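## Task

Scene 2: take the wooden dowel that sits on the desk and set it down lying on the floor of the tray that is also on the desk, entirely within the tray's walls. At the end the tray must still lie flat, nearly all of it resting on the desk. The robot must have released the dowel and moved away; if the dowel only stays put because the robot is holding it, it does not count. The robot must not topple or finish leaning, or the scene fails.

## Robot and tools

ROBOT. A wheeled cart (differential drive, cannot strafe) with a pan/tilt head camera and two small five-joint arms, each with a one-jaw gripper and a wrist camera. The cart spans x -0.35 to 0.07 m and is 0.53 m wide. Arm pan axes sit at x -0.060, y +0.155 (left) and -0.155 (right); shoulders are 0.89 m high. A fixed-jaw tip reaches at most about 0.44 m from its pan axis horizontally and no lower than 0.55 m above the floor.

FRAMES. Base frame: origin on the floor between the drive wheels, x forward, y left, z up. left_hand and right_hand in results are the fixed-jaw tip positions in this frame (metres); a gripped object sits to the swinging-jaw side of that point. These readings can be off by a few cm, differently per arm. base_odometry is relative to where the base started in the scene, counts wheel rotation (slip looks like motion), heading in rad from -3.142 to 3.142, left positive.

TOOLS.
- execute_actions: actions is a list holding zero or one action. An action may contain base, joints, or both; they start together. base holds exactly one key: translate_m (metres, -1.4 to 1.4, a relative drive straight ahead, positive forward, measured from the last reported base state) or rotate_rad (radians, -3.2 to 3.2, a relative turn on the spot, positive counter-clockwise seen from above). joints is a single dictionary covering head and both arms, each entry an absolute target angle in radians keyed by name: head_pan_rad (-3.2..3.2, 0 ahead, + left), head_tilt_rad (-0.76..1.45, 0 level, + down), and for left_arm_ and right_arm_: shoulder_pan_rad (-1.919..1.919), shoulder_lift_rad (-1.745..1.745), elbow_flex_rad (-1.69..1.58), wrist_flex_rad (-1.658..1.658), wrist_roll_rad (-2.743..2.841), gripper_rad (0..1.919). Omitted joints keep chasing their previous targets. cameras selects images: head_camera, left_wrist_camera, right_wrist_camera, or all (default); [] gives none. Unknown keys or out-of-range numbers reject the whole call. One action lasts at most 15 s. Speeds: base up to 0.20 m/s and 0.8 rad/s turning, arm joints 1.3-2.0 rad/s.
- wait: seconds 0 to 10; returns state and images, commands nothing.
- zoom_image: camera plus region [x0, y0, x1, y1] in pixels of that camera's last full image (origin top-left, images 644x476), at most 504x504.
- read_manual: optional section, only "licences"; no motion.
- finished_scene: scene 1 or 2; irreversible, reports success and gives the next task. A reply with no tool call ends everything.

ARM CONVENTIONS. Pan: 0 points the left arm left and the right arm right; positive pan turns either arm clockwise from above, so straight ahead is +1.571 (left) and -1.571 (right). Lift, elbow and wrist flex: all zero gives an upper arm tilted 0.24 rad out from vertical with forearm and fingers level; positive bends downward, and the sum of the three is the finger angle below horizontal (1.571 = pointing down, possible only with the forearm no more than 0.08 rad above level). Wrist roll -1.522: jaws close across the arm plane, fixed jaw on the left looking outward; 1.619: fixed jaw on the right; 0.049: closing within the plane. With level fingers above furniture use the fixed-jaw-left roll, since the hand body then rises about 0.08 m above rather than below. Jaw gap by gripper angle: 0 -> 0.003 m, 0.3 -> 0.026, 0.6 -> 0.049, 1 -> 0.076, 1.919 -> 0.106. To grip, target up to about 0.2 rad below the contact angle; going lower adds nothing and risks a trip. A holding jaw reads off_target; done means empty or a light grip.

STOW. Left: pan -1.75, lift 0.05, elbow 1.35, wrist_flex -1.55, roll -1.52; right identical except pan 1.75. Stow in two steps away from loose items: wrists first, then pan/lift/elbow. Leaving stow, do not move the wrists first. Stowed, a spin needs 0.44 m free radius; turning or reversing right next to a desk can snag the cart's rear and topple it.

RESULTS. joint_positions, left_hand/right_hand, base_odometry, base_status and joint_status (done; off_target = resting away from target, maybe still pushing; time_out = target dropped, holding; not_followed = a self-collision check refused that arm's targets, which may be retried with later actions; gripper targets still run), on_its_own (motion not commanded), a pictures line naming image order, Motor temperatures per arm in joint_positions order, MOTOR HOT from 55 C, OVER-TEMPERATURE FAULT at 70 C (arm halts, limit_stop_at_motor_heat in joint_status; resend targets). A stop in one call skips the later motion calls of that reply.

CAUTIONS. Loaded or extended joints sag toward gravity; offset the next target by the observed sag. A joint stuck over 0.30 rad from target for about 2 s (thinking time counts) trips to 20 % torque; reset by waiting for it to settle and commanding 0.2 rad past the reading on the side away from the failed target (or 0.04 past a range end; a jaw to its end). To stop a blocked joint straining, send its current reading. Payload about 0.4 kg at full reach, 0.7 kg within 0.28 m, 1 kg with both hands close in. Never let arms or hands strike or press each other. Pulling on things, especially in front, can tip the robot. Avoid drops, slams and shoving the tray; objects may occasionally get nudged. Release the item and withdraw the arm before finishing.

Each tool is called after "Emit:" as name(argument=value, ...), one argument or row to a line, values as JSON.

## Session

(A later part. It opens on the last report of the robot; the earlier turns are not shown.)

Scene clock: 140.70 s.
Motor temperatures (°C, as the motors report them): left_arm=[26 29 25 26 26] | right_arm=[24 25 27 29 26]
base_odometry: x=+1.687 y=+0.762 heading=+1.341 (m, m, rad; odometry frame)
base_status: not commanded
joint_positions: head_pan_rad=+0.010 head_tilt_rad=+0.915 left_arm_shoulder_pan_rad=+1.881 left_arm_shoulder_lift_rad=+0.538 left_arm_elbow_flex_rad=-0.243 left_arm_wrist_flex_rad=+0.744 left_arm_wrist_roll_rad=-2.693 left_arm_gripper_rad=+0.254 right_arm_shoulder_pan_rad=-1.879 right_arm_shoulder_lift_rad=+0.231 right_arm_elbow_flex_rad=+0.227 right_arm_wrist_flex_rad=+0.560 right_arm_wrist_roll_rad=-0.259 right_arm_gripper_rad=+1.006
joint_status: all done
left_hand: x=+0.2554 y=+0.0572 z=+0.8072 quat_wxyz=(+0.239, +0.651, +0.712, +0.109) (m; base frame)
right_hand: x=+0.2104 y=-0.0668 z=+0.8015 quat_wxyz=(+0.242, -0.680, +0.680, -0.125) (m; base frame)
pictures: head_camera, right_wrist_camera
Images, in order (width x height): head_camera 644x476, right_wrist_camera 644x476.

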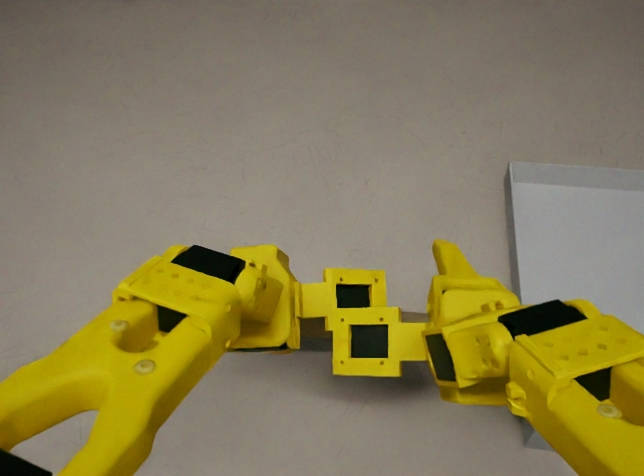

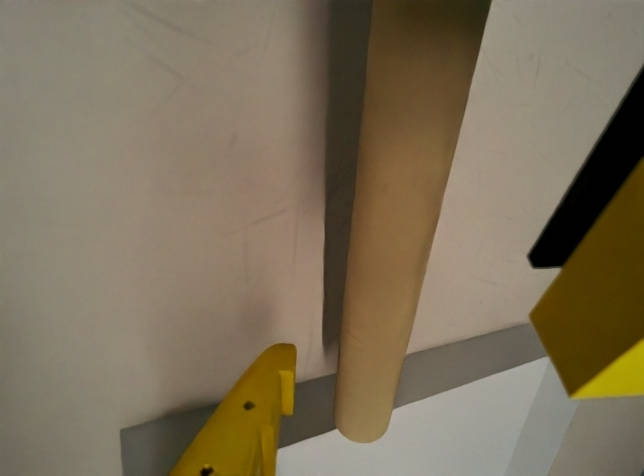

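Dowel sits right of the fixed jaw. Close.

Emit:
execute_actions(
  actions=[
    {"joints":{"right_arm_gripper_rad":0.1}},
  ],
  cameras=["right_wrist_camera"],
)

Scene clock: 143.10 s.
Motor temperatures (°C, as the motors report them): left_arm=[26 29 25 26 26] | right_arm=[24 25 27 29 26]
base_odometry: x=+1.687 y=+0.762 heading=+1.341 (m, m, rad; odometry frame)
base_status: not commanded
joint_positions: head_pan_rad=+0.010 head_tilt_rad=+0.915 left_arm_shoulder_pan_rad=+1.881 left_arm_shoulder_lift_rad=+0.538 left_arm_elbow_flex_rad=-0.243 left_arm_wrist_flex_rad=+0.744 left_arm_wrist_roll_rad=-2.693 left_arm_gripper_rad=+0.254 right_arm_shoulder_pan_rad=-1.879 right_arm_shoulder_lift_rad=+0.231 right_arm_elbow_flex_rad=+0.227 right_arm_wrist_flex_rad=+0.560 right_arm_wrist_roll_rad=-0.259 right_arm_gripper_rad=+0.107
joint_status: all done
left_hand: x=+0.2554 y=+0.0572 z=+0.8072 quat_wxyz=(+0.239, +0.651, +0.712, +0.109) (m; base frame)
right_hand: x=+0.2104 y=-0.0668 z=+0.8015 quat_wxyz=(+0.242, -0.680, +0.680, -0.125) (m; base frame)
pictures: right_wrist_camera
Images, in order (width x height): right_wrist_camera 644x476.

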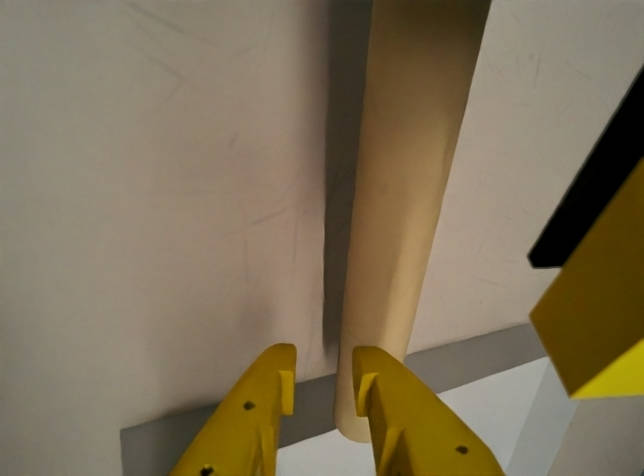

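Emit:
execute_actions(
  actions=[
    {"joints":{"right_arm_gripper_rad":1.0}},
  ],
  cameras=[],
)

Emit:
execute_actions(
  actions=[
    {"joints":{"right_arm_shoulder_lift_rad":0.41,"right_arm_elbow_flex_rad":0.1,"right_arm_wrist_flex_rad":0.46}},
  ],
  cameras=[],
)

Emit:
execute_actions(
  actions=[
    {"joints":{"right_arm_gripper_rad":0.1}},
  ],
  cameras=["right_wrist_camera"],
)

Scene clock: 149.37 s.
Motor temperatures (°C, as the motors report them): left_arm=[26 29 25 26 26] | right_arm=[24 25 27 29 26]
base_odometry: x=+1.687 y=+0.762 heading=+1.341 (m, m, rad; odometry frame)
base_status: not commanded
joint_positions: head_pan_rad=+0.010 head_tilt_rad=+0.915 left_arm_shoulder_pan_rad=+1.881 left_arm_shoulder_lift_rad=+0.538 left_arm_elbow_flex_rad=-0.243 left_arm_wrist_flex_rad=+0.744 left_arm_wrist_roll_rad=-2.693 left_arm_gripper_rad=+0.254 right_arm_shoulder_pan_rad=-1.879 right_arm_shoulder_lift_rad=+0.231 right_arm_elbow_flex_rad=+0.227 right_arm_wrist_flex_rad=+0.560 right_arm_wrist_roll_rad=-0.259 right_arm_gripper_rad=+0.993
joint_status: all done
left_hand: x=+0.2554 y=+0.0572 z=+0.8072 quat_wxyz=(+0.239, +0.651, +0.712, +0.109) (m; base frame)
right_hand: x=+0.2104 y=-0.0668 z=+0.8015 quat_wxyz=(+0.242, -0.680, +0.680, -0.125) (m; base frame)
pictures: none
No camera images: the call's "cameras" was empty. Leave "cameras" out to get every camera's image.

Scene clock: 150.20 s.
Motor temperatures (°C, as the motors report them): left_arm=[26 29 25 26 26] | right_arm=[24 25 27 29 26]
base_odometry: x=+1.687 y=+0.762 heading=+1.341 (m, m, rad; odometry frame)
base_status: not commanded
joint_positions: head_pan_rad=+0.010 head_tilt_rad=+0.915 left_arm_shoulder_pan_rad=+1.853 left_arm_shoulder_lift_rad=+0.572 left_arm_elbow_flex_rad=-0.243 left_arm_wrist_flex_rad=+0.732 left_arm_wrist_roll_rad=-2.693 left_arm_gripper_rad=+0.254 right_arm_shoulder_pan_rad=-1.888 right_arm_shoulder_lift_rad=+0.375 right_arm_elbow_flex_rad=+0.129 right_arm_wrist_flex_rad=+0.484 right_arm_wrist_roll_rad=-0.252 right_arm_gripper_rad=+0.994
joint_status: all done
left_hand: x=+0.2566 y=+0.0664 z=+0.7982 quat_wxyz=(+0.228, +0.643, +0.723, +0.108) (m; base frame)
right_hand: x=+0.2247 y=-0.0594 z=+0.7896 quat_wxyz=(+0.255, -0.683, +0.671, -0.132) (m; base frame)
pictures: none
No camera images: the call's "cameras" was empty. Leave "cameras" out to get every camera's image.

Scene clock: 151.20 s.
Motor temperatures (°C, as the motors report them): left_arm=[26 29 25 26 26] | right_arm=[24 25 27 29 26]
base_odometry: x=+1.687 y=+0.762 heading=+1.341 (m, m, rad; odometry frame)
base_status: not commanded
joint_positions: head_pan_rad=+0.010 head_tilt_rad=+0.915 left_arm_shoulder_pan_rad=+1.853 left_arm_shoulder_lift_rad=+0.572 left_arm_elbow_flex_rad=-0.243 left_arm_wrist_flex_rad=+0.732 left_arm_wrist_roll_rad=-2.693 left_arm_gripper_rad=+0.254 right_arm_shoulder_pan_rad=-1.888 right_arm_shoulder_lift_rad=+0.375 right_arm_elbow_flex_rad=+0.129 right_arm_wrist_flex_rad=+0.484 right_arm_wrist_roll_rad=-0.252 right_arm_gripper_rad=+0.107
joint_status: all done
left_hand: x=+0.2566 y=+0.0664 z=+0.7982 quat_wxyz=(+0.228, +0.643, +0.723, +0.108) (m; base frame)
right_hand: x=+0.2247 y=-0.0594 z=+0.7896 quat_wxyz=(+0.255, -0.683, +0.671, -0.132) (m; base frame)
pictures: right_wrist_camera
Images, in order (width x height): right_wrist_camera 644x476.

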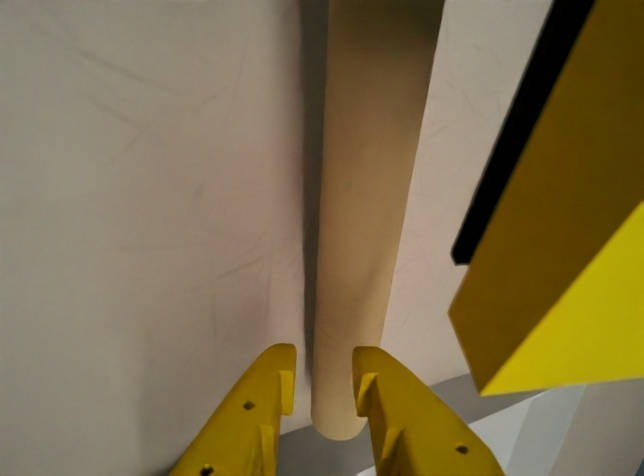

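Emit:
execute_actions(
  actions=[
    {"joints":{"right_arm_gripper_rad":1.0,"right_arm_shoulder_lift_rad":0.0,"right_arm_elbow_flex_rad":0.0,"right_arm_wrist_flex_rad":1.0,"right_arm_shoulder_pan_rad":-1.6}},
  ],
  cameras=[],
)

Emit:
execute_actions(
  actions=[
    {"joints":{"left_arm_shoulder_lift_rad":0.70,"left_arm_wrist_flex_rad":0.55}},
  ],
  cameras=["head_camera"],
)

Scene clock: 155.90 s.
Motor temperatures (°C, as the motors report them): left_arm=[26 29 25 26 26] | right_arm=[24 25 27 29 26]
base_odometry: x=+1.687 y=+0.762 heading=+1.341 (m, m, rad; odometry frame)
base_status: not commanded
joint_positions: head_pan_rad=+0.010 head_tilt_rad=+0.915 left_arm_shoulder_pan_rad=+1.881 left_arm_shoulder_lift_rad=+0.564 left_arm_elbow_flex_rad=-0.243 left_arm_wrist_flex_rad=+0.732 left_arm_wrist_roll_rad=-2.693 left_arm_gripper_rad=+0.254 right_arm_shoulder_pan_rad=-1.607 right_arm_shoulder_lift_rad=+0.045 right_arm_elbow_flex_rad=+0.037 right_arm_wrist_flex_rad=+0.993 right_arm_wrist_roll_rad=-0.252 right_arm_gripper_rad=+0.993
joint_status: all done
left_hand: x=+0.2547 y=+0.0574 z=+0.8005 quat_wxyz=(+0.232, +0.652, +0.714, +0.107) (m; base frame)
right_hand: x=+0.2077 y=-0.1432 z=+0.8544 quat_wxyz=(+0.200, -0.589, +0.770, -0.142) (m; base frame)
pictures: none
No camera images: the call's "cameras" was empty. Leave "cameras" out to get every camera's image.

Scene clock: 156.77 s.
Motor temperatures (°C, as the motors report them): left_arm=[26 29 25 26 26] | right_arm=[24 25 27 29 26]
base_odometry: x=+1.687 y=+0.762 heading=+1.341 (m, m, rad; odometry frame)
base_status: not commanded
joint_positions: head_pan_rad=+0.010 head_tilt_rad=+0.915 left_arm_shoulder_pan_rad=+1.881 left_arm_shoulder_lift_rad=+0.718 left_arm_elbow_flex_rad=-0.252 left_arm_wrist_flex_rad=+0.562 left_arm_wrist_roll_rad=-2.693 left_arm_gripper_rad=+0.254 right_arm_shoulder_pan_rad=-1.607 right_arm_shoulder_lift_rad=+0.045 right_arm_elbow_flex_rad=+0.037 right_arm_wrist_flex_rad=+0.993 right_arm_wrist_roll_rad=-0.252 right_arm_gripper_rad=+0.994
joint_status: all done
left_hand: x=+0.2624 y=+0.0550 z=+0.7708 quat_wxyz=(+0.244, +0.650, +0.711, +0.112) (m; base frame)
right_hand: x=+0.2077 y=-0.1432 z=+0.8544 quat_wxyz=(+0.200, -0.589, +0.770, -0.142) (m; base frame)
pictures: head_camera
Images, in order (width x height): head_camera 644x476.

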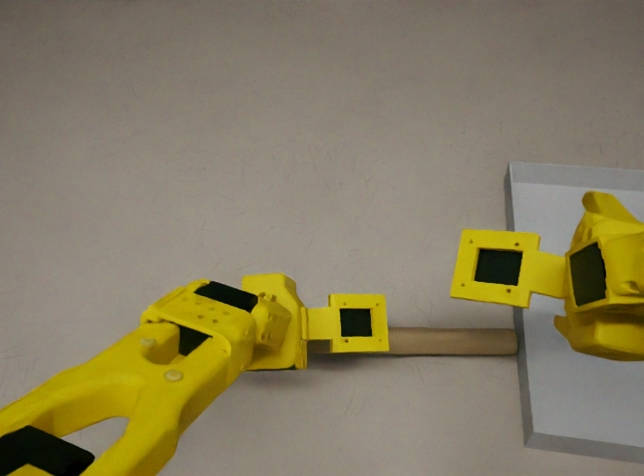

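Emit:
execute_actions(
  actions=[
    {"joints":{"left_arm_shoulder_lift_rad":0.77,"left_arm_wrist_flex_rad":0.48}},
  ],
  cameras=[],
)

Emit:
execute_actions(
  actions=[
    {"joints":{"left_arm_gripper_rad":0.6}},
  ],
  cameras=[],
)

Emit:
execute_actions(
  actions=[
    {"joints":{"left_arm_shoulder_lift_rad":0.2,"left_arm_elbow_flex_rad":0.2,"left_arm_wrist_flex_rad":0.6,"left_arm_shoulder_pan_rad":1.3}},
  ],
  cameras=["head_camera"],
)

Scene clock: 160.70 s.
Motor temperatures (°C, as the motors report them): left_arm=[26 29 25 26 26] | right_arm=[24 25 27 29 26]
base_odometry: x=+1.687 y=+0.762 heading=+1.341 (m, m, rad; odometry frame)
base_status: not commanded
joint_positions: head_pan_rad=+0.010 head_tilt_rad=+0.915 left_arm_shoulder_pan_rad=+1.881 left_arm_shoulder_lift_rad=+0.788 left_arm_elbow_flex_rad=-0.256 left_arm_wrist_flex_rad=+0.491 left_arm_wrist_roll_rad=-2.693 left_arm_gripper_rad=+0.254 right_arm_shoulder_pan_rad=-1.607 right_arm_shoulder_lift_rad=+0.045 right_arm_elbow_flex_rad=+0.037 right_arm_wrist_flex_rad=+0.993 right_arm_wrist_roll_rad=-0.252 right_arm_gripper_rad=+0.994
joint_status: all done
left_hand: x=+0.2634 y=+0.0546 z=+0.7563 quat_wxyz=(+0.246, +0.649, +0.711, +0.113) (m; base frame)
right_hand: x=+0.2077 y=-0.1432 z=+0.8544 quat_wxyz=(+0.200, -0.589, +0.770, -0.142) (m; base frame)
pictures: none
No camera images: the call's "cameras" was empty. Leave "cameras" out to get every camera's image.

Scene clock: 161.53 s.
Motor temperatures (°C, as the motors report them): left_arm=[26 29 25 26 26] | right_arm=[24 25 27 29 26]
base_odometry: x=+1.687 y=+0.762 heading=+1.341 (m, m, rad; odometry frame)
base_status: not commanded
joint_positions: head_pan_rad=+0.010 head_tilt_rad=+0.915 left_arm_shoulder_pan_rad=+1.881 left_arm_shoulder_lift_rad=+0.791 left_arm_elbow_flex_rad=-0.267 left_arm_wrist_flex_rad=+0.488 left_arm_wrist_roll_rad=-2.693 left_arm_gripper_rad=+0.585 right_arm_shoulder_pan_rad=-1.607 right_arm_shoulder_lift_rad=+0.045 right_arm_elbow_flex_rad=+0.037 right_arm_wrist_flex_rad=+0.993 right_arm_wrist_roll_rad=-0.252 right_arm_gripper_rad=+0.994
joint_status: all done
left_hand: x=+0.2654 y=+0.0540 z=+0.7579 quat_wxyz=(+0.251, +0.648, +0.710, +0.115) (m; base frame)
right_hand: x=+0.2077 y=-0.1432 z=+0.8544 quat_wxyz=(+0.200, -0.589, +0.770, -0.142) (m; base frame)
pictures: none
No camera images: the call's "cameras" was empty. Leave "cameras" out to get every camera's image.

Scene clock: 162.70 s.
Motor temperatures (°C, as the motors report them): left_arm=[26 29 25 26 26] | right_arm=[24 25 27 29 26]
base_odometry: x=+1.687 y=+0.762 heading=+1.341 (m, m, rad; odometry frame)
base_status: not commanded
joint_positions: head_pan_rad=+0.010 head_tilt_rad=+0.915 left_arm_shoulder_pan_rad=+1.307 left_arm_shoulder_lift_rad=+0.244 left_arm_elbow_flex_rad=+0.202 left_arm_wrist_flex_rad=+0.594 left_arm_wrist_roll_rad=-2.693 left_arm_gripper_rad=+0.587 right_arm_shoulder_pan_rad=-1.607 right_arm_shoulder_lift_rad=+0.045 right_arm_elbow_flex_rad=+0.037 right_arm_wrist_flex_rad=+0.993 right_arm_wrist_roll_rad=-0.252 right_arm_gripper_rad=+0.994
joint_status: all done
left_hand: x=+0.2251 y=+0.2352 z=+0.8082 quat_wxyz=(+0.198, +0.423, +0.867, +0.172) (m; base frame)
right_hand: x=+0.2077 y=-0.1432 z=+0.8544 quat_wxyz=(+0.200, -0.589, +0.770, -0.142) (m; base frame)
pictures: head_camera
Images, in order (width x height): head_camera 644x476.

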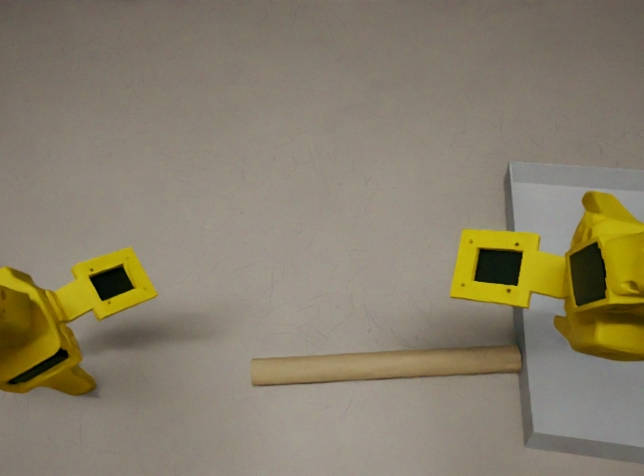

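Emit:
execute_actions(
  actions=[
    {"joints":{"right_arm_shoulder_pan_rad":-1.87,"right_arm_shoulder_lift_rad":0.2,"right_arm_elbow_flex_rad":0.1,"right_arm_wrist_flex_rad":1.07}},
  ],
  cameras=["right_wrist_camera"],
)

Scene clock: 166.93 s.
Motor temperatures (°C, as the motors report them): left_arm=[26 29 25 26 26] | right_arm=[24 25 27 29 26]
base_odometry: x=+1.687 y=+0.762 heading=+1.341 (m, m, rad; odometry frame)
base_status: not commanded
joint_positions: head_pan_rad=+0.010 head_tilt_rad=+0.915 left_arm_shoulder_pan_rad=+1.307 left_arm_shoulder_lift_rad=+0.244 left_arm_elbow_flex_rad=+0.202 left_arm_wrist_flex_rad=+0.594 left_arm_wrist_roll_rad=-2.693 left_arm_gripper_rad=+0.587 right_arm_shoulder_pan_rad=-1.862 right_arm_shoulder_lift_rad=+0.212 right_arm_elbow_flex_rad=+0.102 right_arm_wrist_flex_rad=+1.060 right_arm_wrist_roll_rad=-0.252 right_arm_gripper_rad=+0.994
joint_status: all done
left_hand: x=+0.2251 y=+0.2352 z=+0.8082 quat_wxyz=(+0.198, +0.423, +0.867, +0.172) (m; base frame)
right_hand: x=+0.1648 y=-0.0856 z=+0.8025 quat_wxyz=(+0.087, -0.701, +0.707, -0.046) (m; base frame)
pictures: right_wrist_camera
Images, in order (width x height): right_wrist_camera 644x476.

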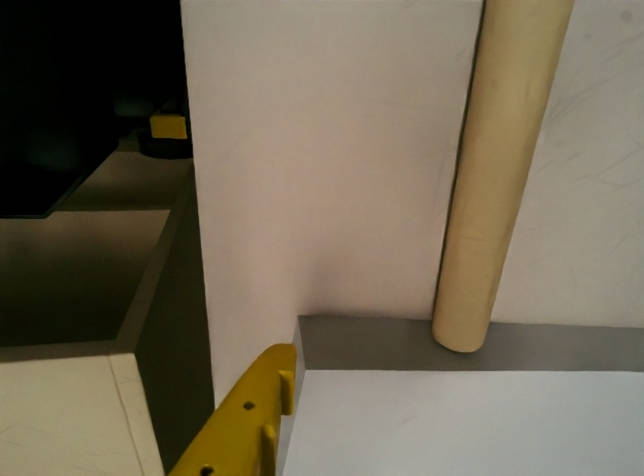

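Emit:
execute_actions(
  actions=[
    {"joints":{"right_arm_shoulder_pan_rad":-1.91,"right_arm_shoulder_lift_rad":0.5,"right_arm_elbow_flex_rad":-0.16,"right_arm_wrist_flex_rad":0.9}},
  ],
  cameras=["right_wrist_camera"],
)

Scene clock: 172.40 s.
Motor temperatures (°C, as the motors report them): left_arm=[26 29 25 26 26] | right_arm=[24 25 27 29 26]
base_odometry: x=+1.687 y=+0.762 heading=+1.341 (m, m, rad; odometry frame)
base_status: not commanded
joint_positions: head_pan_rad=+0.010 head_tilt_rad=+0.915 left_arm_shoulder_pan_rad=+1.307 left_arm_shoulder_lift_rad=+0.244 left_arm_elbow_flex_rad=+0.202 left_arm_wrist_flex_rad=+0.594 left_arm_wrist_roll_rad=-2.693 left_arm_gripper_rad=+0.587 right_arm_shoulder_pan_rad=-1.879 right_arm_shoulder_lift_rad=+0.516 right_arm_elbow_flex_rad=-0.125 right_arm_wrist_flex_rad=+0.913 right_arm_wrist_roll_rad=-0.252 right_arm_gripper_rad=+0.994
joint_status: right_arm_shoulder_pan_rad off_target (ended at -1.878, target -1.910); the others done
joint sent to its limit — the command would take right_arm_shoulder_pan_rad past its lower limit, so that joint was sent only as far as its limit.
left_hand: x=+0.2251 y=+0.2352 z=+0.8082 quat_wxyz=(+0.198, +0.423, +0.867, +0.172) (m; base frame)
right_hand: x=+0.1986 y=-0.0706 z=+0.7746 quat_wxyz=(+0.118, -0.704, +0.698, -0.062) (m; base frame)
pictures: right_wrist_camera
Images, in order (width x height): right_wrist_camera 644x476.

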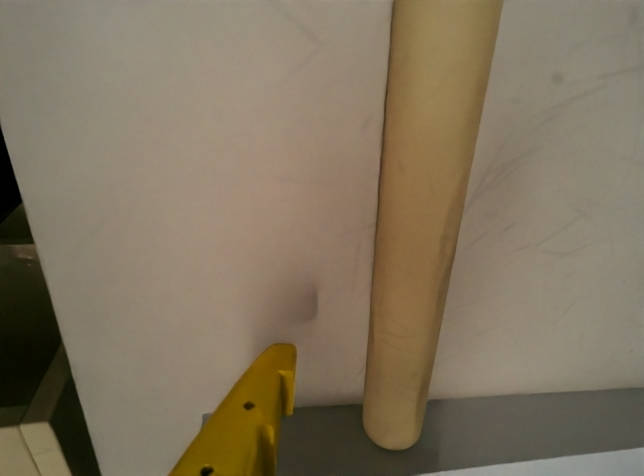

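Good. Descend and close.

Emit:
execute_actions(
  actions=[
    {"joints":{"right_arm_shoulder_pan_rad":-1.88,"right_arm_shoulder_lift_rad":0.64,"right_arm_elbow_flex_rad":-0.16,"right_arm_wrist_flex_rad":0.76}},
  ],
  cameras=[],
)

Emit:
execute_actions(
  actions=[
    {"joints":{"right_arm_gripper_rad":0.1}},
  ],
  cameras=["right_wrist_camera"],
)

Scene clock: 175.57 s.
Motor temperatures (°C, as the motors report them): left_arm=[26 29 25 26 26] | right_arm=[24 25 27 29 26]
base_odometry: x=+1.687 y=+0.762 heading=+1.341 (m, m, rad; odometry frame)
base_status: not commanded
joint_positions: head_pan_rad=+0.010 head_tilt_rad=+0.915 left_arm_shoulder_pan_rad=+1.307 left_arm_shoulder_lift_rad=+0.244 left_arm_elbow_flex_rad=+0.202 left_arm_wrist_flex_rad=+0.594 left_arm_wrist_roll_rad=-2.693 left_arm_gripper_rad=+0.587 right_arm_shoulder_pan_rad=-1.879 right_arm_shoulder_lift_rad=+0.659 right_arm_elbow_flex_rad=-0.125 right_arm_wrist_flex_rad=+0.773 right_arm_wrist_roll_rad=-0.252 right_arm_gripper_rad=+0.994
joint_status: all done
left_hand: x=+0.2251 y=+0.2352 z=+0.8082 quat_wxyz=(+0.198, +0.423, +0.867, +0.172) (m; base frame)
right_hand: x=+0.2012 y=-0.0698 z=+0.7448 quat_wxyz=(+0.117, -0.704, +0.698, -0.061) (m; base frame)
pictures: none
No camera images: the call's "cameras" was empty. Leave "cameras" out to get every camera's image.

Scene clock: 176.57 s.
Motor temperatures (°C, as the motors report them): left_arm=[26 29 25 26 26] | right_arm=[24 25 27 29 26]
base_odometry: x=+1.687 y=+0.762 heading=+1.341 (m, m, rad; odometry frame)
base_status: not commanded
joint_positions: head_pan_rad=+0.010 head_tilt_rad=+0.915 left_arm_shoulder_pan_rad=+1.307 left_arm_shoulder_lift_rad=+0.244 left_arm_elbow_flex_rad=+0.202 left_arm_wrist_flex_rad=+0.594 left_arm_wrist_roll_rad=-2.693 left_arm_gripper_rad=+0.587 right_arm_shoulder_pan_rad=-1.879 right_arm_shoulder_lift_rad=+0.659 right_arm_elbow_flex_rad=-0.125 right_arm_wrist_flex_rad=+0.773 right_arm_wrist_roll_rad=-0.252 right_arm_gripper_rad=+0.107
joint_status: all done
left_hand: x=+0.2251 y=+0.2352 z=+0.8082 quat_wxyz=(+0.198, +0.423, +0.867, +0.172) (m; base frame)
right_hand: x=+0.2012 y=-0.0698 z=+0.7448 quat_wxyz=(+0.117, -0.704, +0.698, -0.061) (m; base frame)
pictures: right_wrist_camera
Images, in order (width x height): right_wrist_camera 644x476.

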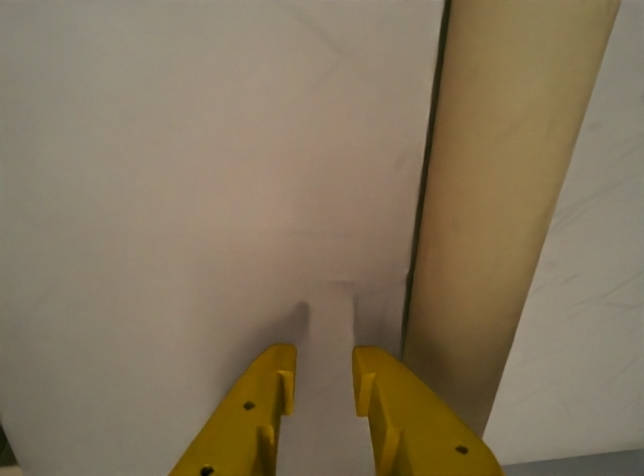

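Emit:
execute_actions(
  actions=[
    {"joints":{"right_arm_shoulder_lift_rad":0.55,"right_arm_elbow_flex_rad":-0.3,"right_arm_wrist_flex_rad":1.0}},
  ],
  cameras=[],
)

Emit:
execute_actions(
  actions=[
    {"joints":{"right_arm_gripper_rad":1.0}},
  ],
  cameras=[],
)

Emit:
execute_actions(
  actions=[
    {"joints":{"right_arm_shoulder_lift_rad":0.75,"right_arm_elbow_flex_rad":-0.33,"right_arm_wrist_flex_rad":0.8}},
  ],
  cameras=["right_wrist_camera"],
)

Scene clock: 181.87 s.
Motor temperatures (°C, as the motors report them): left_arm=[26 29 25 26 26] | right_arm=[24 25 27 29 26]
base_odometry: x=+1.687 y=+0.762 heading=+1.341 (m, m, rad; odometry frame)
base_status: not commanded
joint_positions: head_pan_rad=+0.010 head_tilt_rad=+0.915 left_arm_shoulder_pan_rad=+1.307 left_arm_shoulder_lift_rad=+0.244 left_arm_elbow_flex_rad=+0.202 left_arm_wrist_flex_rad=+0.594 left_arm_wrist_roll_rad=-2.693 left_arm_gripper_rad=+0.587 right_arm_shoulder_pan_rad=-1.879 right_arm_shoulder_lift_rad=+0.604 right_arm_elbow_flex_rad=-0.265 right_arm_wrist_flex_rad=+0.991 right_arm_wrist_roll_rad=-0.252 right_arm_gripper_rad=+0.106
joint_status: all done
left_hand: x=+0.2251 y=+0.2352 z=+0.8082 quat_wxyz=(+0.198, +0.423, +0.867, +0.172) (m; base frame)
right_hand: x=+0.2036 y=-0.0691 z=+0.7732 quat_wxyz=(+0.106, -0.705, +0.699, -0.056) (m; base frame)
pictures: none
No camera images: the call's "cameras" was empty. Leave "cameras" out to get every camera's image.

Scene clock: 182.87 s.
Motor temperatures (°C, as the motors report them): left_arm=[26 29 25 26 26] | right_arm=[24 25 27 29 26]
base_odometry: x=+1.687 y=+0.762 heading=+1.341 (m, m, rad; odometry frame)
base_status: not commanded
joint_positions: head_pan_rad=+0.010 head_tilt_rad=+0.915 left_arm_shoulder_pan_rad=+1.307 left_arm_shoulder_lift_rad=+0.244 left_arm_elbow_flex_rad=+0.202 left_arm_wrist_flex_rad=+0.594 left_arm_wrist_roll_rad=-2.693 left_arm_gripper_rad=+0.587 right_arm_shoulder_pan_rad=-1.879 right_arm_shoulder_lift_rad=+0.604 right_arm_elbow_flex_rad=-0.265 right_arm_wrist_flex_rad=+0.991 right_arm_wrist_roll_rad=-0.252 right_arm_gripper_rad=+0.993
joint_status: all done
left_hand: x=+0.2251 y=+0.2352 z=+0.8082 quat_wxyz=(+0.198, +0.423, +0.867, +0.172) (m; base frame)
right_hand: x=+0.2036 y=-0.0691 z=+0.7732 quat_wxyz=(+0.106, -0.705, +0.699, -0.056) (m; base frame)
pictures: none
No camera images: the call's "cameras" was empty. Leave "cameras" out to get every camera's image.

Scene clock: 183.77 s.
Motor temperatures (°C, as the motors report them): left_arm=[26 29 25 26 26] | right_arm=[24 25 27 29 26]
base_odometry: x=+1.687 y=+0.762 heading=+1.341 (m, m, rad; odometry frame)
base_status: not commanded
joint_positions: head_pan_rad=+0.010 head_tilt_rad=+0.915 left_arm_shoulder_pan_rad=+1.307 left_arm_shoulder_lift_rad=+0.244 left_arm_elbow_flex_rad=+0.202 left_arm_wrist_flex_rad=+0.594 left_arm_wrist_roll_rad=-2.693 left_arm_gripper_rad=+0.587 right_arm_shoulder_pan_rad=-1.879 right_arm_shoulder_lift_rad=+0.771 right_arm_elbow_flex_rad=-0.297 right_arm_wrist_flex_rad=+0.813 right_arm_wrist_roll_rad=-0.252 right_arm_gripper_rad=+0.994
joint_status: all done
left_hand: x=+0.2251 y=+0.2352 z=+0.8082 quat_wxyz=(+0.198, +0.423, +0.867, +0.172) (m; base frame)
right_hand: x=+0.2148 y=-0.0655 z=+0.7421 quat_wxyz=(+0.125, -0.703, +0.697, -0.065) (m; base frame)
pictures: right_wrist_camera
Images, in order (width x height): right_wrist_camera 644x476.

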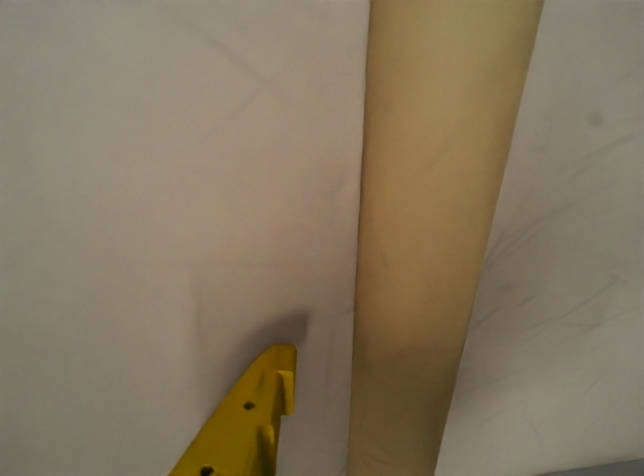

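Emit:
execute_actions(
  actions=[
    {"joints":{"right_arm_gripper_rad":0.1}},
  ],
  cameras=["right_wrist_camera"],
)

Scene clock: 186.70 s.
Motor temperatures (°C, as the motors report them): left_arm=[26 29 25 26 26] | right_arm=[24 25 27 29 26]
base_odometry: x=+1.687 y=+0.762 heading=+1.341 (m, m, rad; odometry frame)
base_status: not commanded
joint_positions: head_pan_rad=+0.010 head_tilt_rad=+0.915 left_arm_shoulder_pan_rad=+1.307 left_arm_shoulder_lift_rad=+0.244 left_arm_elbow_flex_rad=+0.202 left_arm_wrist_flex_rad=+0.594 left_arm_wrist_roll_rad=-2.693 left_arm_gripper_rad=+0.587 right_arm_shoulder_pan_rad=-1.879 right_arm_shoulder_lift_rad=+0.766 right_arm_elbow_flex_rad=-0.316 right_arm_wrist_flex_rad=+0.807 right_arm_wrist_roll_rad=-0.252 right_arm_gripper_rad=+0.115
joint_status: all done
left_hand: x=+0.2251 y=+0.2352 z=+0.8082 quat_wxyz=(+0.198, +0.423, +0.867, +0.172) (m; base frame)
right_hand: x=+0.2200 y=-0.0638 z=+0.7465 quat_wxyz=(+0.138, -0.701, +0.696, -0.072) (m; base frame)
pictures: right_wrist_camera
Images, in order (width x height): right_wrist_camera 644x476.

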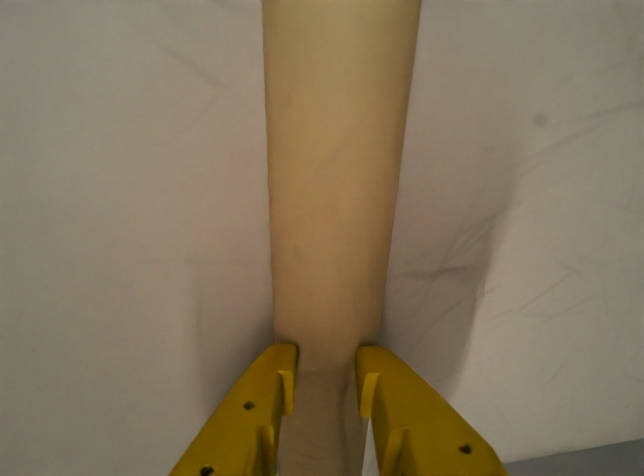

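Emit:
execute_actions(
  actions=[
    {"joints":{"right_arm_shoulder_lift_rad":0.62,"right_arm_wrist_flex_rad":0.9}},
  ],
  cameras=[],
)

Emit:
execute_actions(
  actions=[
    {"joints":{"right_arm_gripper_rad":0.9,"right_arm_elbow_flex_rad":-0.2,"right_arm_wrist_flex_rad":0.85}},
  ],
  cameras=[],
)

Emit:
execute_actions(
  actions=[
    {"joints":{"right_arm_shoulder_lift_rad":0.74,"right_arm_elbow_flex_rad":-0.25,"right_arm_wrist_flex_rad":0.78}},
  ],
  cameras=["right_wrist_camera"],
)

Scene clock: 192.30 s.
Motor temperatures (°C, as the motors report them): left_arm=[26 30 25 26 26] | right_arm=[24 25 27 29 26]
base_odometry: x=+1.687 y=+0.762 heading=+1.341 (m, m, rad; odometry frame)
base_status: not commanded
joint_positions: head_pan_rad=+0.010 head_tilt_rad=+0.915 left_arm_shoulder_pan_rad=+1.307 left_arm_shoulder_lift_rad=+0.244 left_arm_elbow_flex_rad=+0.202 left_arm_wrist_flex_rad=+0.594 left_arm_wrist_roll_rad=-2.693 left_arm_gripper_rad=+0.587 right_arm_shoulder_pan_rad=-1.879 right_arm_shoulder_lift_rad=+0.677 right_arm_elbow_flex_rad=-0.316 right_arm_wrist_flex_rad=+0.892 right_arm_wrist_roll_rad=-0.252 right_arm_gripper_rad=+0.106
joint_status: all done
left_hand: x=+0.2251 y=+0.2352 z=+0.8082 quat_wxyz=(+0.198, +0.423, +0.867, +0.172) (m; base frame)
right_hand: x=+0.2192 y=-0.0641 z=+0.7664 quat_wxyz=(+0.140, -0.701, +0.695, -0.073) (m; base frame)
pictures: none
No camera images: the call's "cameras" was empty. Leave "cameras" out to get every camera's image.

Scene clock: 193.23 s.
Motor temperatures (°C, as the motors report them): left_arm=[26 30 25 26 26] | right_arm=[24 25 27 29 26]
base_odometry: x=+1.687 y=+0.762 heading=+1.341 (m, m, rad; odometry frame)
base_status: not commanded
joint_positions: head_pan_rad=+0.010 head_tilt_rad=+0.915 left_arm_shoulder_pan_rad=+1.307 left_arm_shoulder_lift_rad=+0.244 left_arm_elbow_flex_rad=+0.202 left_arm_wrist_flex_rad=+0.594 left_arm_wrist_roll_rad=-2.693 left_arm_gripper_rad=+0.587 right_arm_shoulder_pan_rad=-1.879 right_arm_shoulder_lift_rad=+0.676 right_arm_elbow_flex_rad=-0.199 right_arm_wrist_flex_rad=+0.862 right_arm_wrist_roll_rad=-0.252 right_arm_gripper_rad=+0.892
joint_status: all done
left_hand: x=+0.2251 y=+0.2352 z=+0.8082 quat_wxyz=(+0.198, +0.423, +0.867, +0.172) (m; base frame)
right_hand: x=+0.2008 y=-0.0699 z=+0.7490 quat_wxyz=(+0.102, -0.705, +0.700, -0.053) (m; base frame)
pictures: none
No camera images: the call's "cameras" was empty. Leave "cameras" out to get every camera's image.

Scene clock: 193.93 s.
Motor temperatures (°C, as the motors report them): left_arm=[26 30 25 26 26] | right_arm=[24 25 27 29 26]
base_odometry: x=+1.687 y=+0.762 heading=+1.341 (m, m, rad; odometry frame)
base_status: not commanded
joint_positions: head_pan_rad=+0.010 head_tilt_rad=+0.915 left_arm_shoulder_pan_rad=+1.307 left_arm_shoulder_lift_rad=+0.244 left_arm_elbow_flex_rad=+0.202 left_arm_wrist_flex_rad=+0.594 left_arm_wrist_roll_rad=-2.693 left_arm_gripper_rad=+0.587 right_arm_shoulder_pan_rad=-1.879 right_arm_shoulder_lift_rad=+0.759 right_arm_elbow_flex_rad=-0.217 right_arm_wrist_flex_rad=+0.793 right_arm_wrist_roll_rad=-0.252 right_arm_gripper_rad=+0.894
joint_status: all done
left_hand: x=+0.2251 y=+0.2352 z=+0.8082 quat_wxyz=(+0.198, +0.423, +0.867, +0.172) (m; base frame)
right_hand: x=+0.2030 y=-0.0692 z=+0.7336 quat_wxyz=(+0.104, -0.705, +0.699, -0.055) (m; base frame)
pictures: right_wrist_camera
Images, in order (width x height): right_wrist_camera 644x476.

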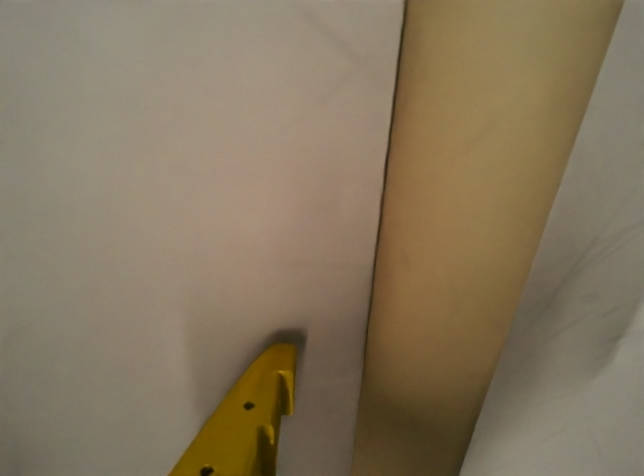

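Emit:
execute_actions(
  actions=[
    {"joints":{"right_arm_gripper_rad":0.1}},
  ],
  cameras=["right_wrist_camera","head_camera"],
)

Scene clock: 196.77 s.
Motor temperatures (°C, as the motors report them): left_arm=[26 30 25 26 26] | right_arm=[24 25 27 29 26]
base_odometry: x=+1.687 y=+0.762 heading=+1.341 (m, m, rad; odometry frame)
base_status: not commanded
joint_positions: head_pan_rad=+0.010 head_tilt_rad=+0.915 left_arm_shoulder_pan_rad=+1.307 left_arm_shoulder_lift_rad=+0.244 left_arm_elbow_flex_rad=+0.202 left_arm_wrist_flex_rad=+0.594 left_arm_wrist_roll_rad=-2.693 left_arm_gripper_rad=+0.587 right_arm_shoulder_pan_rad=-1.879 right_arm_shoulder_lift_rad=+0.759 right_arm_elbow_flex_rad=-0.220 right_arm_wrist_flex_rad=+0.792 right_arm_wrist_roll_rad=-0.252 right_arm_gripper_rad=+0.255
joint_status: right_arm_gripper_rad off_target (ended at +0.255, target +0.100)
left_hand: x=+0.2251 y=+0.2352 z=+0.8082 quat_wxyz=(+0.198, +0.423, +0.867, +0.172) (m; base frame)
right_hand: x=+0.2039 y=-0.0690 z=+0.7341 quat_wxyz=(+0.106, -0.705, +0.699, -0.056) (m; base frame)
pictures: head_camera, right_wrist_camera
Images, in order (width x height): head_camera 644x476, right_wrist_camera 644x476.

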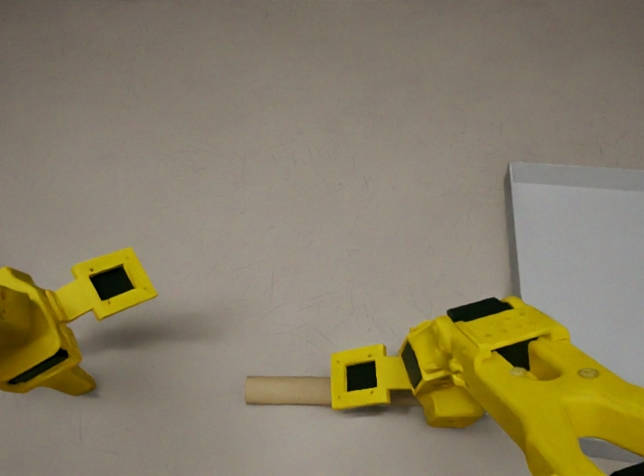

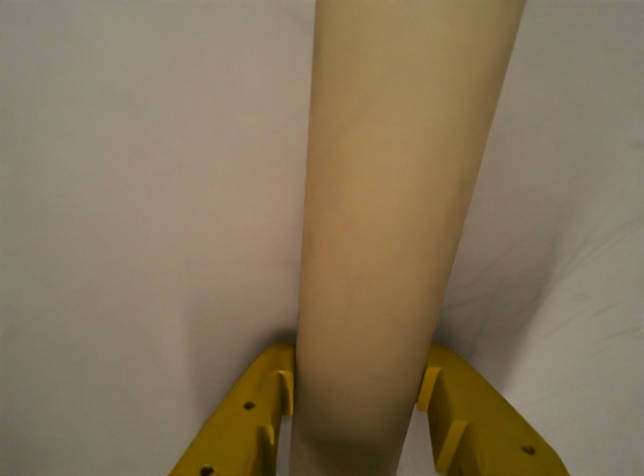

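Emit:
execute_actions(
  actions=[
    {"joints":{"right_arm_shoulder_lift_rad":0.35,"right_arm_elbow_flex_rad":-0.1,"right_arm_wrist_flex_rad":1.15}},
  ],
  cameras=[],
)

Emit:
execute_actions(
  actions=[
    {"joints":{"right_arm_shoulder_pan_rad":-1.17,"right_arm_wrist_roll_rad":-1.11,"head_pan_rad":-0.5,"head_tilt_rad":0.9}},
  ],
  cameras=["head_camera"],
)

Scene clock: 202.27 s.
Motor temperatures (°C, as the motors report them): left_arm=[26 30 25 26 26] | right_arm=[24 25 27 29 26]
base_odometry: x=+1.687 y=+0.762 heading=+1.341 (m, m, rad; odometry frame)
base_status: not commanded
joint_positions: head_pan_rad=+0.010 head_tilt_rad=+0.915 left_arm_shoulder_pan_rad=+1.307 left_arm_shoulder_lift_rad=+0.244 left_arm_elbow_flex_rad=+0.202 left_arm_wrist_flex_rad=+0.594 left_arm_wrist_roll_rad=-2.693 left_arm_gripper_rad=+0.587 right_arm_shoulder_pan_rad=-1.879 right_arm_shoulder_lift_rad=+0.409 right_arm_elbow_flex_rad=-0.098 right_arm_wrist_flex_rad=+1.140 right_arm_wrist_roll_rad=-0.252 right_arm_gripper_rad=+0.255
joint_status: all done
left_hand: x=+0.2251 y=+0.2352 z=+0.8082 quat_wxyz=(+0.198, +0.423, +0.867, +0.172) (m; base frame)
right_hand: x=+0.1705 y=-0.0796 z=+0.7895 quat_wxyz=(+0.053, -0.709, +0.703, -0.028) (m; base frame)
pictures: none
No camera images: the call's "cameras" was empty. Leave "cameras" out to get every camera's image.

Scene clock: 203.70 s.
Motor temperatures (°C, as the motors report them): left_arm=[26 30 25 26 26] | right_arm=[24 25 27 29 26]
base_odometry: x=+1.687 y=+0.762 heading=+1.341 (m, m, rad; odometry frame)
base_status: not commanded
joint_positions: head_pan_rad=-0.490 head_tilt_rad=+0.915 left_arm_shoulder_pan_rad=+1.307 left_arm_shoulder_lift_rad=+0.244 left_arm_elbow_flex_rad=+0.202 left_arm_wrist_flex_rad=+0.594 left_arm_wrist_roll_rad=-2.693 left_arm_gripper_rad=+0.587 right_arm_shoulder_pan_rad=-1.176 right_arm_shoulder_lift_rad=+0.409 right_arm_elbow_flex_rad=-0.098 right_arm_wrist_flex_rad=+1.142 right_arm_wrist_roll_rad=-1.101 right_arm_gripper_rad=+0.255
joint_status: all done
left_hand: x=+0.2251 y=+0.2352 z=+0.8082 quat_wxyz=(+0.198, +0.423, +0.867, +0.172) (m; base frame)
right_hand: x=+0.1701 y=-0.2433 z=+0.7900 quat_wxyz=(+0.054, -0.013, +0.998, -0.023) (m; base frame)
pictures: head_camera
Images, in order (width x height): head_camera 644x476.

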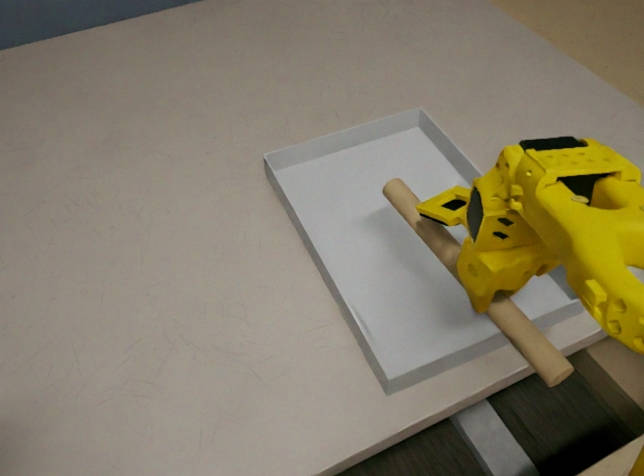

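Emit:
execute_actions(
  actions=[
    {"joints":{"right_arm_shoulder_pan_rad":-1.30,"right_arm_wrist_roll_rad":-1.22,"right_arm_shoulder_lift_rad":0.66,"right_arm_elbow_flex_rad":-0.47,"right_arm_wrist_flex_rad":0.85}},
  ],
  cameras=["head_camera"],
)

Scene clock: 211.37 s.
Motor temperatures (°C, as the motors report them): left_arm=[26 30 25 26 26] | right_arm=[24 25 27 29 26]
base_odometry: x=+1.687 y=+0.762 heading=+1.341 (m, m, rad; odometry frame)
base_status: not commanded
joint_positions: head_pan_rad=-0.490 head_tilt_rad=+0.915 left_arm_shoulder_pan_rad=+1.307 left_arm_shoulder_lift_rad=+0.244 left_arm_elbow_flex_rad=+0.202 left_arm_wrist_flex_rad=+0.594 left_arm_wrist_roll_rad=-2.693 left_arm_gripper_rad=+0.587 right_arm_shoulder_pan_rad=-1.293 right_arm_shoulder_lift_rad=+0.690 right_arm_elbow_flex_rad=-0.425 right_arm_wrist_flex_rad=+0.869 right_arm_wrist_roll_rad=-1.210 right_arm_gripper_rad=+0.255
joint_status: all done
left_hand: x=+0.2251 y=+0.2352 z=+0.8082 quat_wxyz=(+0.198, +0.423, +0.867, +0.172) (m; base frame)
right_hand: x=+0.2504 y=-0.2360 z=+0.7862 quat_wxyz=(+0.208, -0.017, +0.976, -0.063) (m; base frame)
pictures: head_camera
Images, in order (width x height): head_camera 644x476.

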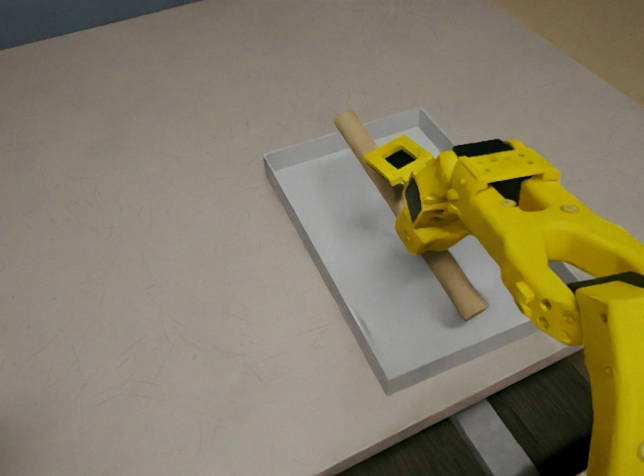

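Emit:
execute_actions(
  actions=[
    {"joints":{"right_arm_shoulder_lift_rad":0.70,"right_arm_elbow_flex_rad":-0.40,"right_arm_wrist_flex_rad":0.82}},
  ],
  cameras=[],
)

Emit:
execute_actions(
  actions=[
    {"joints":{"right_arm_gripper_rad":0.8}},
  ],
  cameras=[],
)

Emit:
execute_actions(
  actions=[
    {"joints":{"right_arm_shoulder_lift_rad":0.2,"right_arm_elbow_flex_rad":0.0,"right_arm_wrist_flex_rad":0.9}},
  ],
  cameras=["head_camera"],
)

Scene clock: 216.03 s.
Motor temperatures (°C, as the motors report them): left_arm=[26 30 25 26 26] | right_arm=[24 25 27 29 26]
base_odometry: x=+1.687 y=+0.762 heading=+1.341 (m, m, rad; odometry frame)
base_status: not commanded
joint_positions: head_pan_rad=-0.490 head_tilt_rad=+0.915 left_arm_shoulder_pan_rad=+1.307 left_arm_shoulder_lift_rad=+0.244 left_arm_elbow_flex_rad=+0.202 left_arm_wrist_flex_rad=+0.594 left_arm_wrist_roll_rad=-2.693 left_arm_gripper_rad=+0.587 right_arm_shoulder_pan_rad=-1.293 right_arm_shoulder_lift_rad=+0.731 right_arm_elbow_flex_rad=-0.395 right_arm_wrist_flex_rad=+0.838 right_arm_wrist_roll_rad=-1.210 right_arm_gripper_rad=+0.255
joint_status: all done
left_hand: x=+0.2251 y=+0.2352 z=+0.8082 quat_wxyz=(+0.198, +0.423, +0.867, +0.172) (m; base frame)
right_hand: x=+0.2451 y=-0.2344 z=+0.7706 quat_wxyz=(+0.189, -0.017, +0.980, -0.057) (m; base frame)
pictures: none
No camera images: the call's "cameras" was empty. Leave "cameras" out to get every camera's image.

Scene clock: 216.93 s.
Motor temperatures (°C, as the motors report them): left_arm=[26 30 25 26 26] | right_arm=[24 25 27 29 26]
base_odometry: x=+1.687 y=+0.762 heading=+1.341 (m, m, rad; odometry frame)
base_status: not commanded
joint_positions: head_pan_rad=-0.490 head_tilt_rad=+0.915 left_arm_shoulder_pan_rad=+1.307 left_arm_shoulder_lift_rad=+0.244 left_arm_elbow_flex_rad=+0.202 left_arm_wrist_flex_rad=+0.594 left_arm_wrist_roll_rad=-2.693 left_arm_gripper_rad=+0.587 right_arm_shoulder_pan_rad=-1.293 right_arm_shoulder_lift_rad=+0.731 right_arm_elbow_flex_rad=-0.395 right_arm_wrist_flex_rad=+0.833 right_arm_wrist_roll_rad=-1.210 right_arm_gripper_rad=+0.793
joint_status: all done
left_hand: x=+0.2251 y=+0.2352 z=+0.8082 quat_wxyz=(+0.198, +0.423, +0.867, +0.172) (m; base frame)
right_hand: x=+0.2457 y=-0.2346 z=+0.7708 quat_wxyz=(+0.191, -0.017, +0.980, -0.058) (m; base frame)
pictures: none
No camera images: the call's "cameras" was empty. Leave "cameras" out to get every camera's image.

Scene clock: 218.03 s.
Motor temperatures (°C, as the motors report them): left_arm=[26 30 25 26 26] | right_arm=[24 25 27 29 26]
base_odometry: x=+1.687 y=+0.762 heading=+1.341 (m, m, rad; odometry frame)
base_status: not commanded
joint_positions: head_pan_rad=-0.490 head_tilt_rad=+0.915 left_arm_shoulder_pan_rad=+1.307 left_arm_shoulder_lift_rad=+0.244 left_arm_elbow_flex_rad=+0.202 left_arm_wrist_flex_rad=+0.594 left_arm_wrist_roll_rad=-2.693 left_arm_gripper_rad=+0.587 right_arm_shoulder_pan_rad=-1.293 right_arm_shoulder_lift_rad=+0.249 right_arm_elbow_flex_rad=+0.002 right_arm_wrist_flex_rad=+0.893 right_arm_wrist_roll_rad=-1.210 right_arm_gripper_rad=+0.794
joint_status: all done
left_hand: x=+0.2251 y=+0.2352 z=+0.8082 quat_wxyz=(+0.198, +0.423, +0.867, +0.172) (m; base frame)
right_hand: x=+0.2125 y=-0.2251 z=+0.8204 quat_wxyz=(+0.202, -0.017, +0.977, -0.061) (m; base frame)
pictures: head_camera
Images, in order (width x height): head_camera 644x476.

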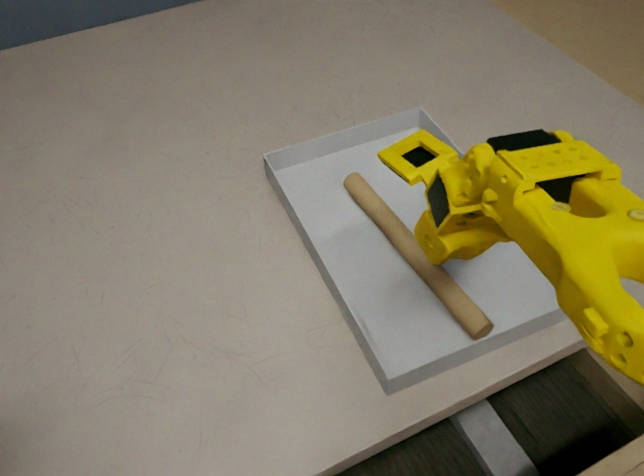

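The dowel is in the tray. Retract the arms and back off.

Emit:
execute_actions(
  actions=[
    {"base":{"translate_m":-0.3},"joints":{"right_arm_shoulder_lift_rad":-0.2,"right_arm_elbow_flex_rad":0.5,"right_arm_wrist_flex_rad":0.4,"left_arm_shoulder_lift_rad":-0.2,"left_arm_elbow_flex_rad":0.5,"left_arm_wrist_flex_rad":0.4,"head_tilt_rad":0.7,"head_pan_rad":-0.3}},
  ],
  cameras=["head_camera"],
)

Scene clock: 223.33 s.
Motor temperatures (°C, as the motors report them): left_arm=[26 30 25 26 26] | right_arm=[24 25 27 29 26]
base_odometry: x=+1.619 y=+0.470 heading=+1.345 (m, m, rad; odometry frame)
base_status: done
joint_positions: head_pan_rad=-0.310 head_tilt_rad=+0.714 left_arm_shoulder_pan_rad=+1.307 left_arm_shoulder_lift_rad=-0.164 left_arm_elbow_flex_rad=+0.503 left_arm_wrist_flex_rad=+0.414 left_arm_wrist_roll_rad=-2.693 left_arm_gripper_rad=+0.587 right_arm_shoulder_pan_rad=-1.295 right_arm_shoulder_lift_rad=-0.160 right_arm_elbow_flex_rad=+0.502 right_arm_wrist_flex_rad=+0.416 right_arm_wrist_roll_rad=-1.210 right_arm_gripper_rad=+0.794
joint_status: all done
left_hand: x=+0.2198 y=+0.2337 z=+0.8652 quat_wxyz=(+0.300, +0.402, +0.825, +0.261) (m; base frame)
right_hand: x=+0.2149 y=-0.2254 z=+0.8570 quat_wxyz=(+0.378, -0.016, +0.918, -0.115) (m; base frame)
pictures: head_camera
Images, in order (width x height): head_camera 644x476.

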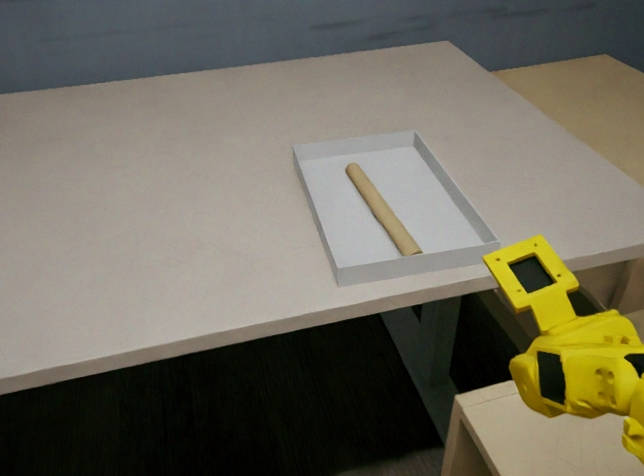

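Emit:
finished_scene(
  scene=2,
)

The scene is finished: the task was done.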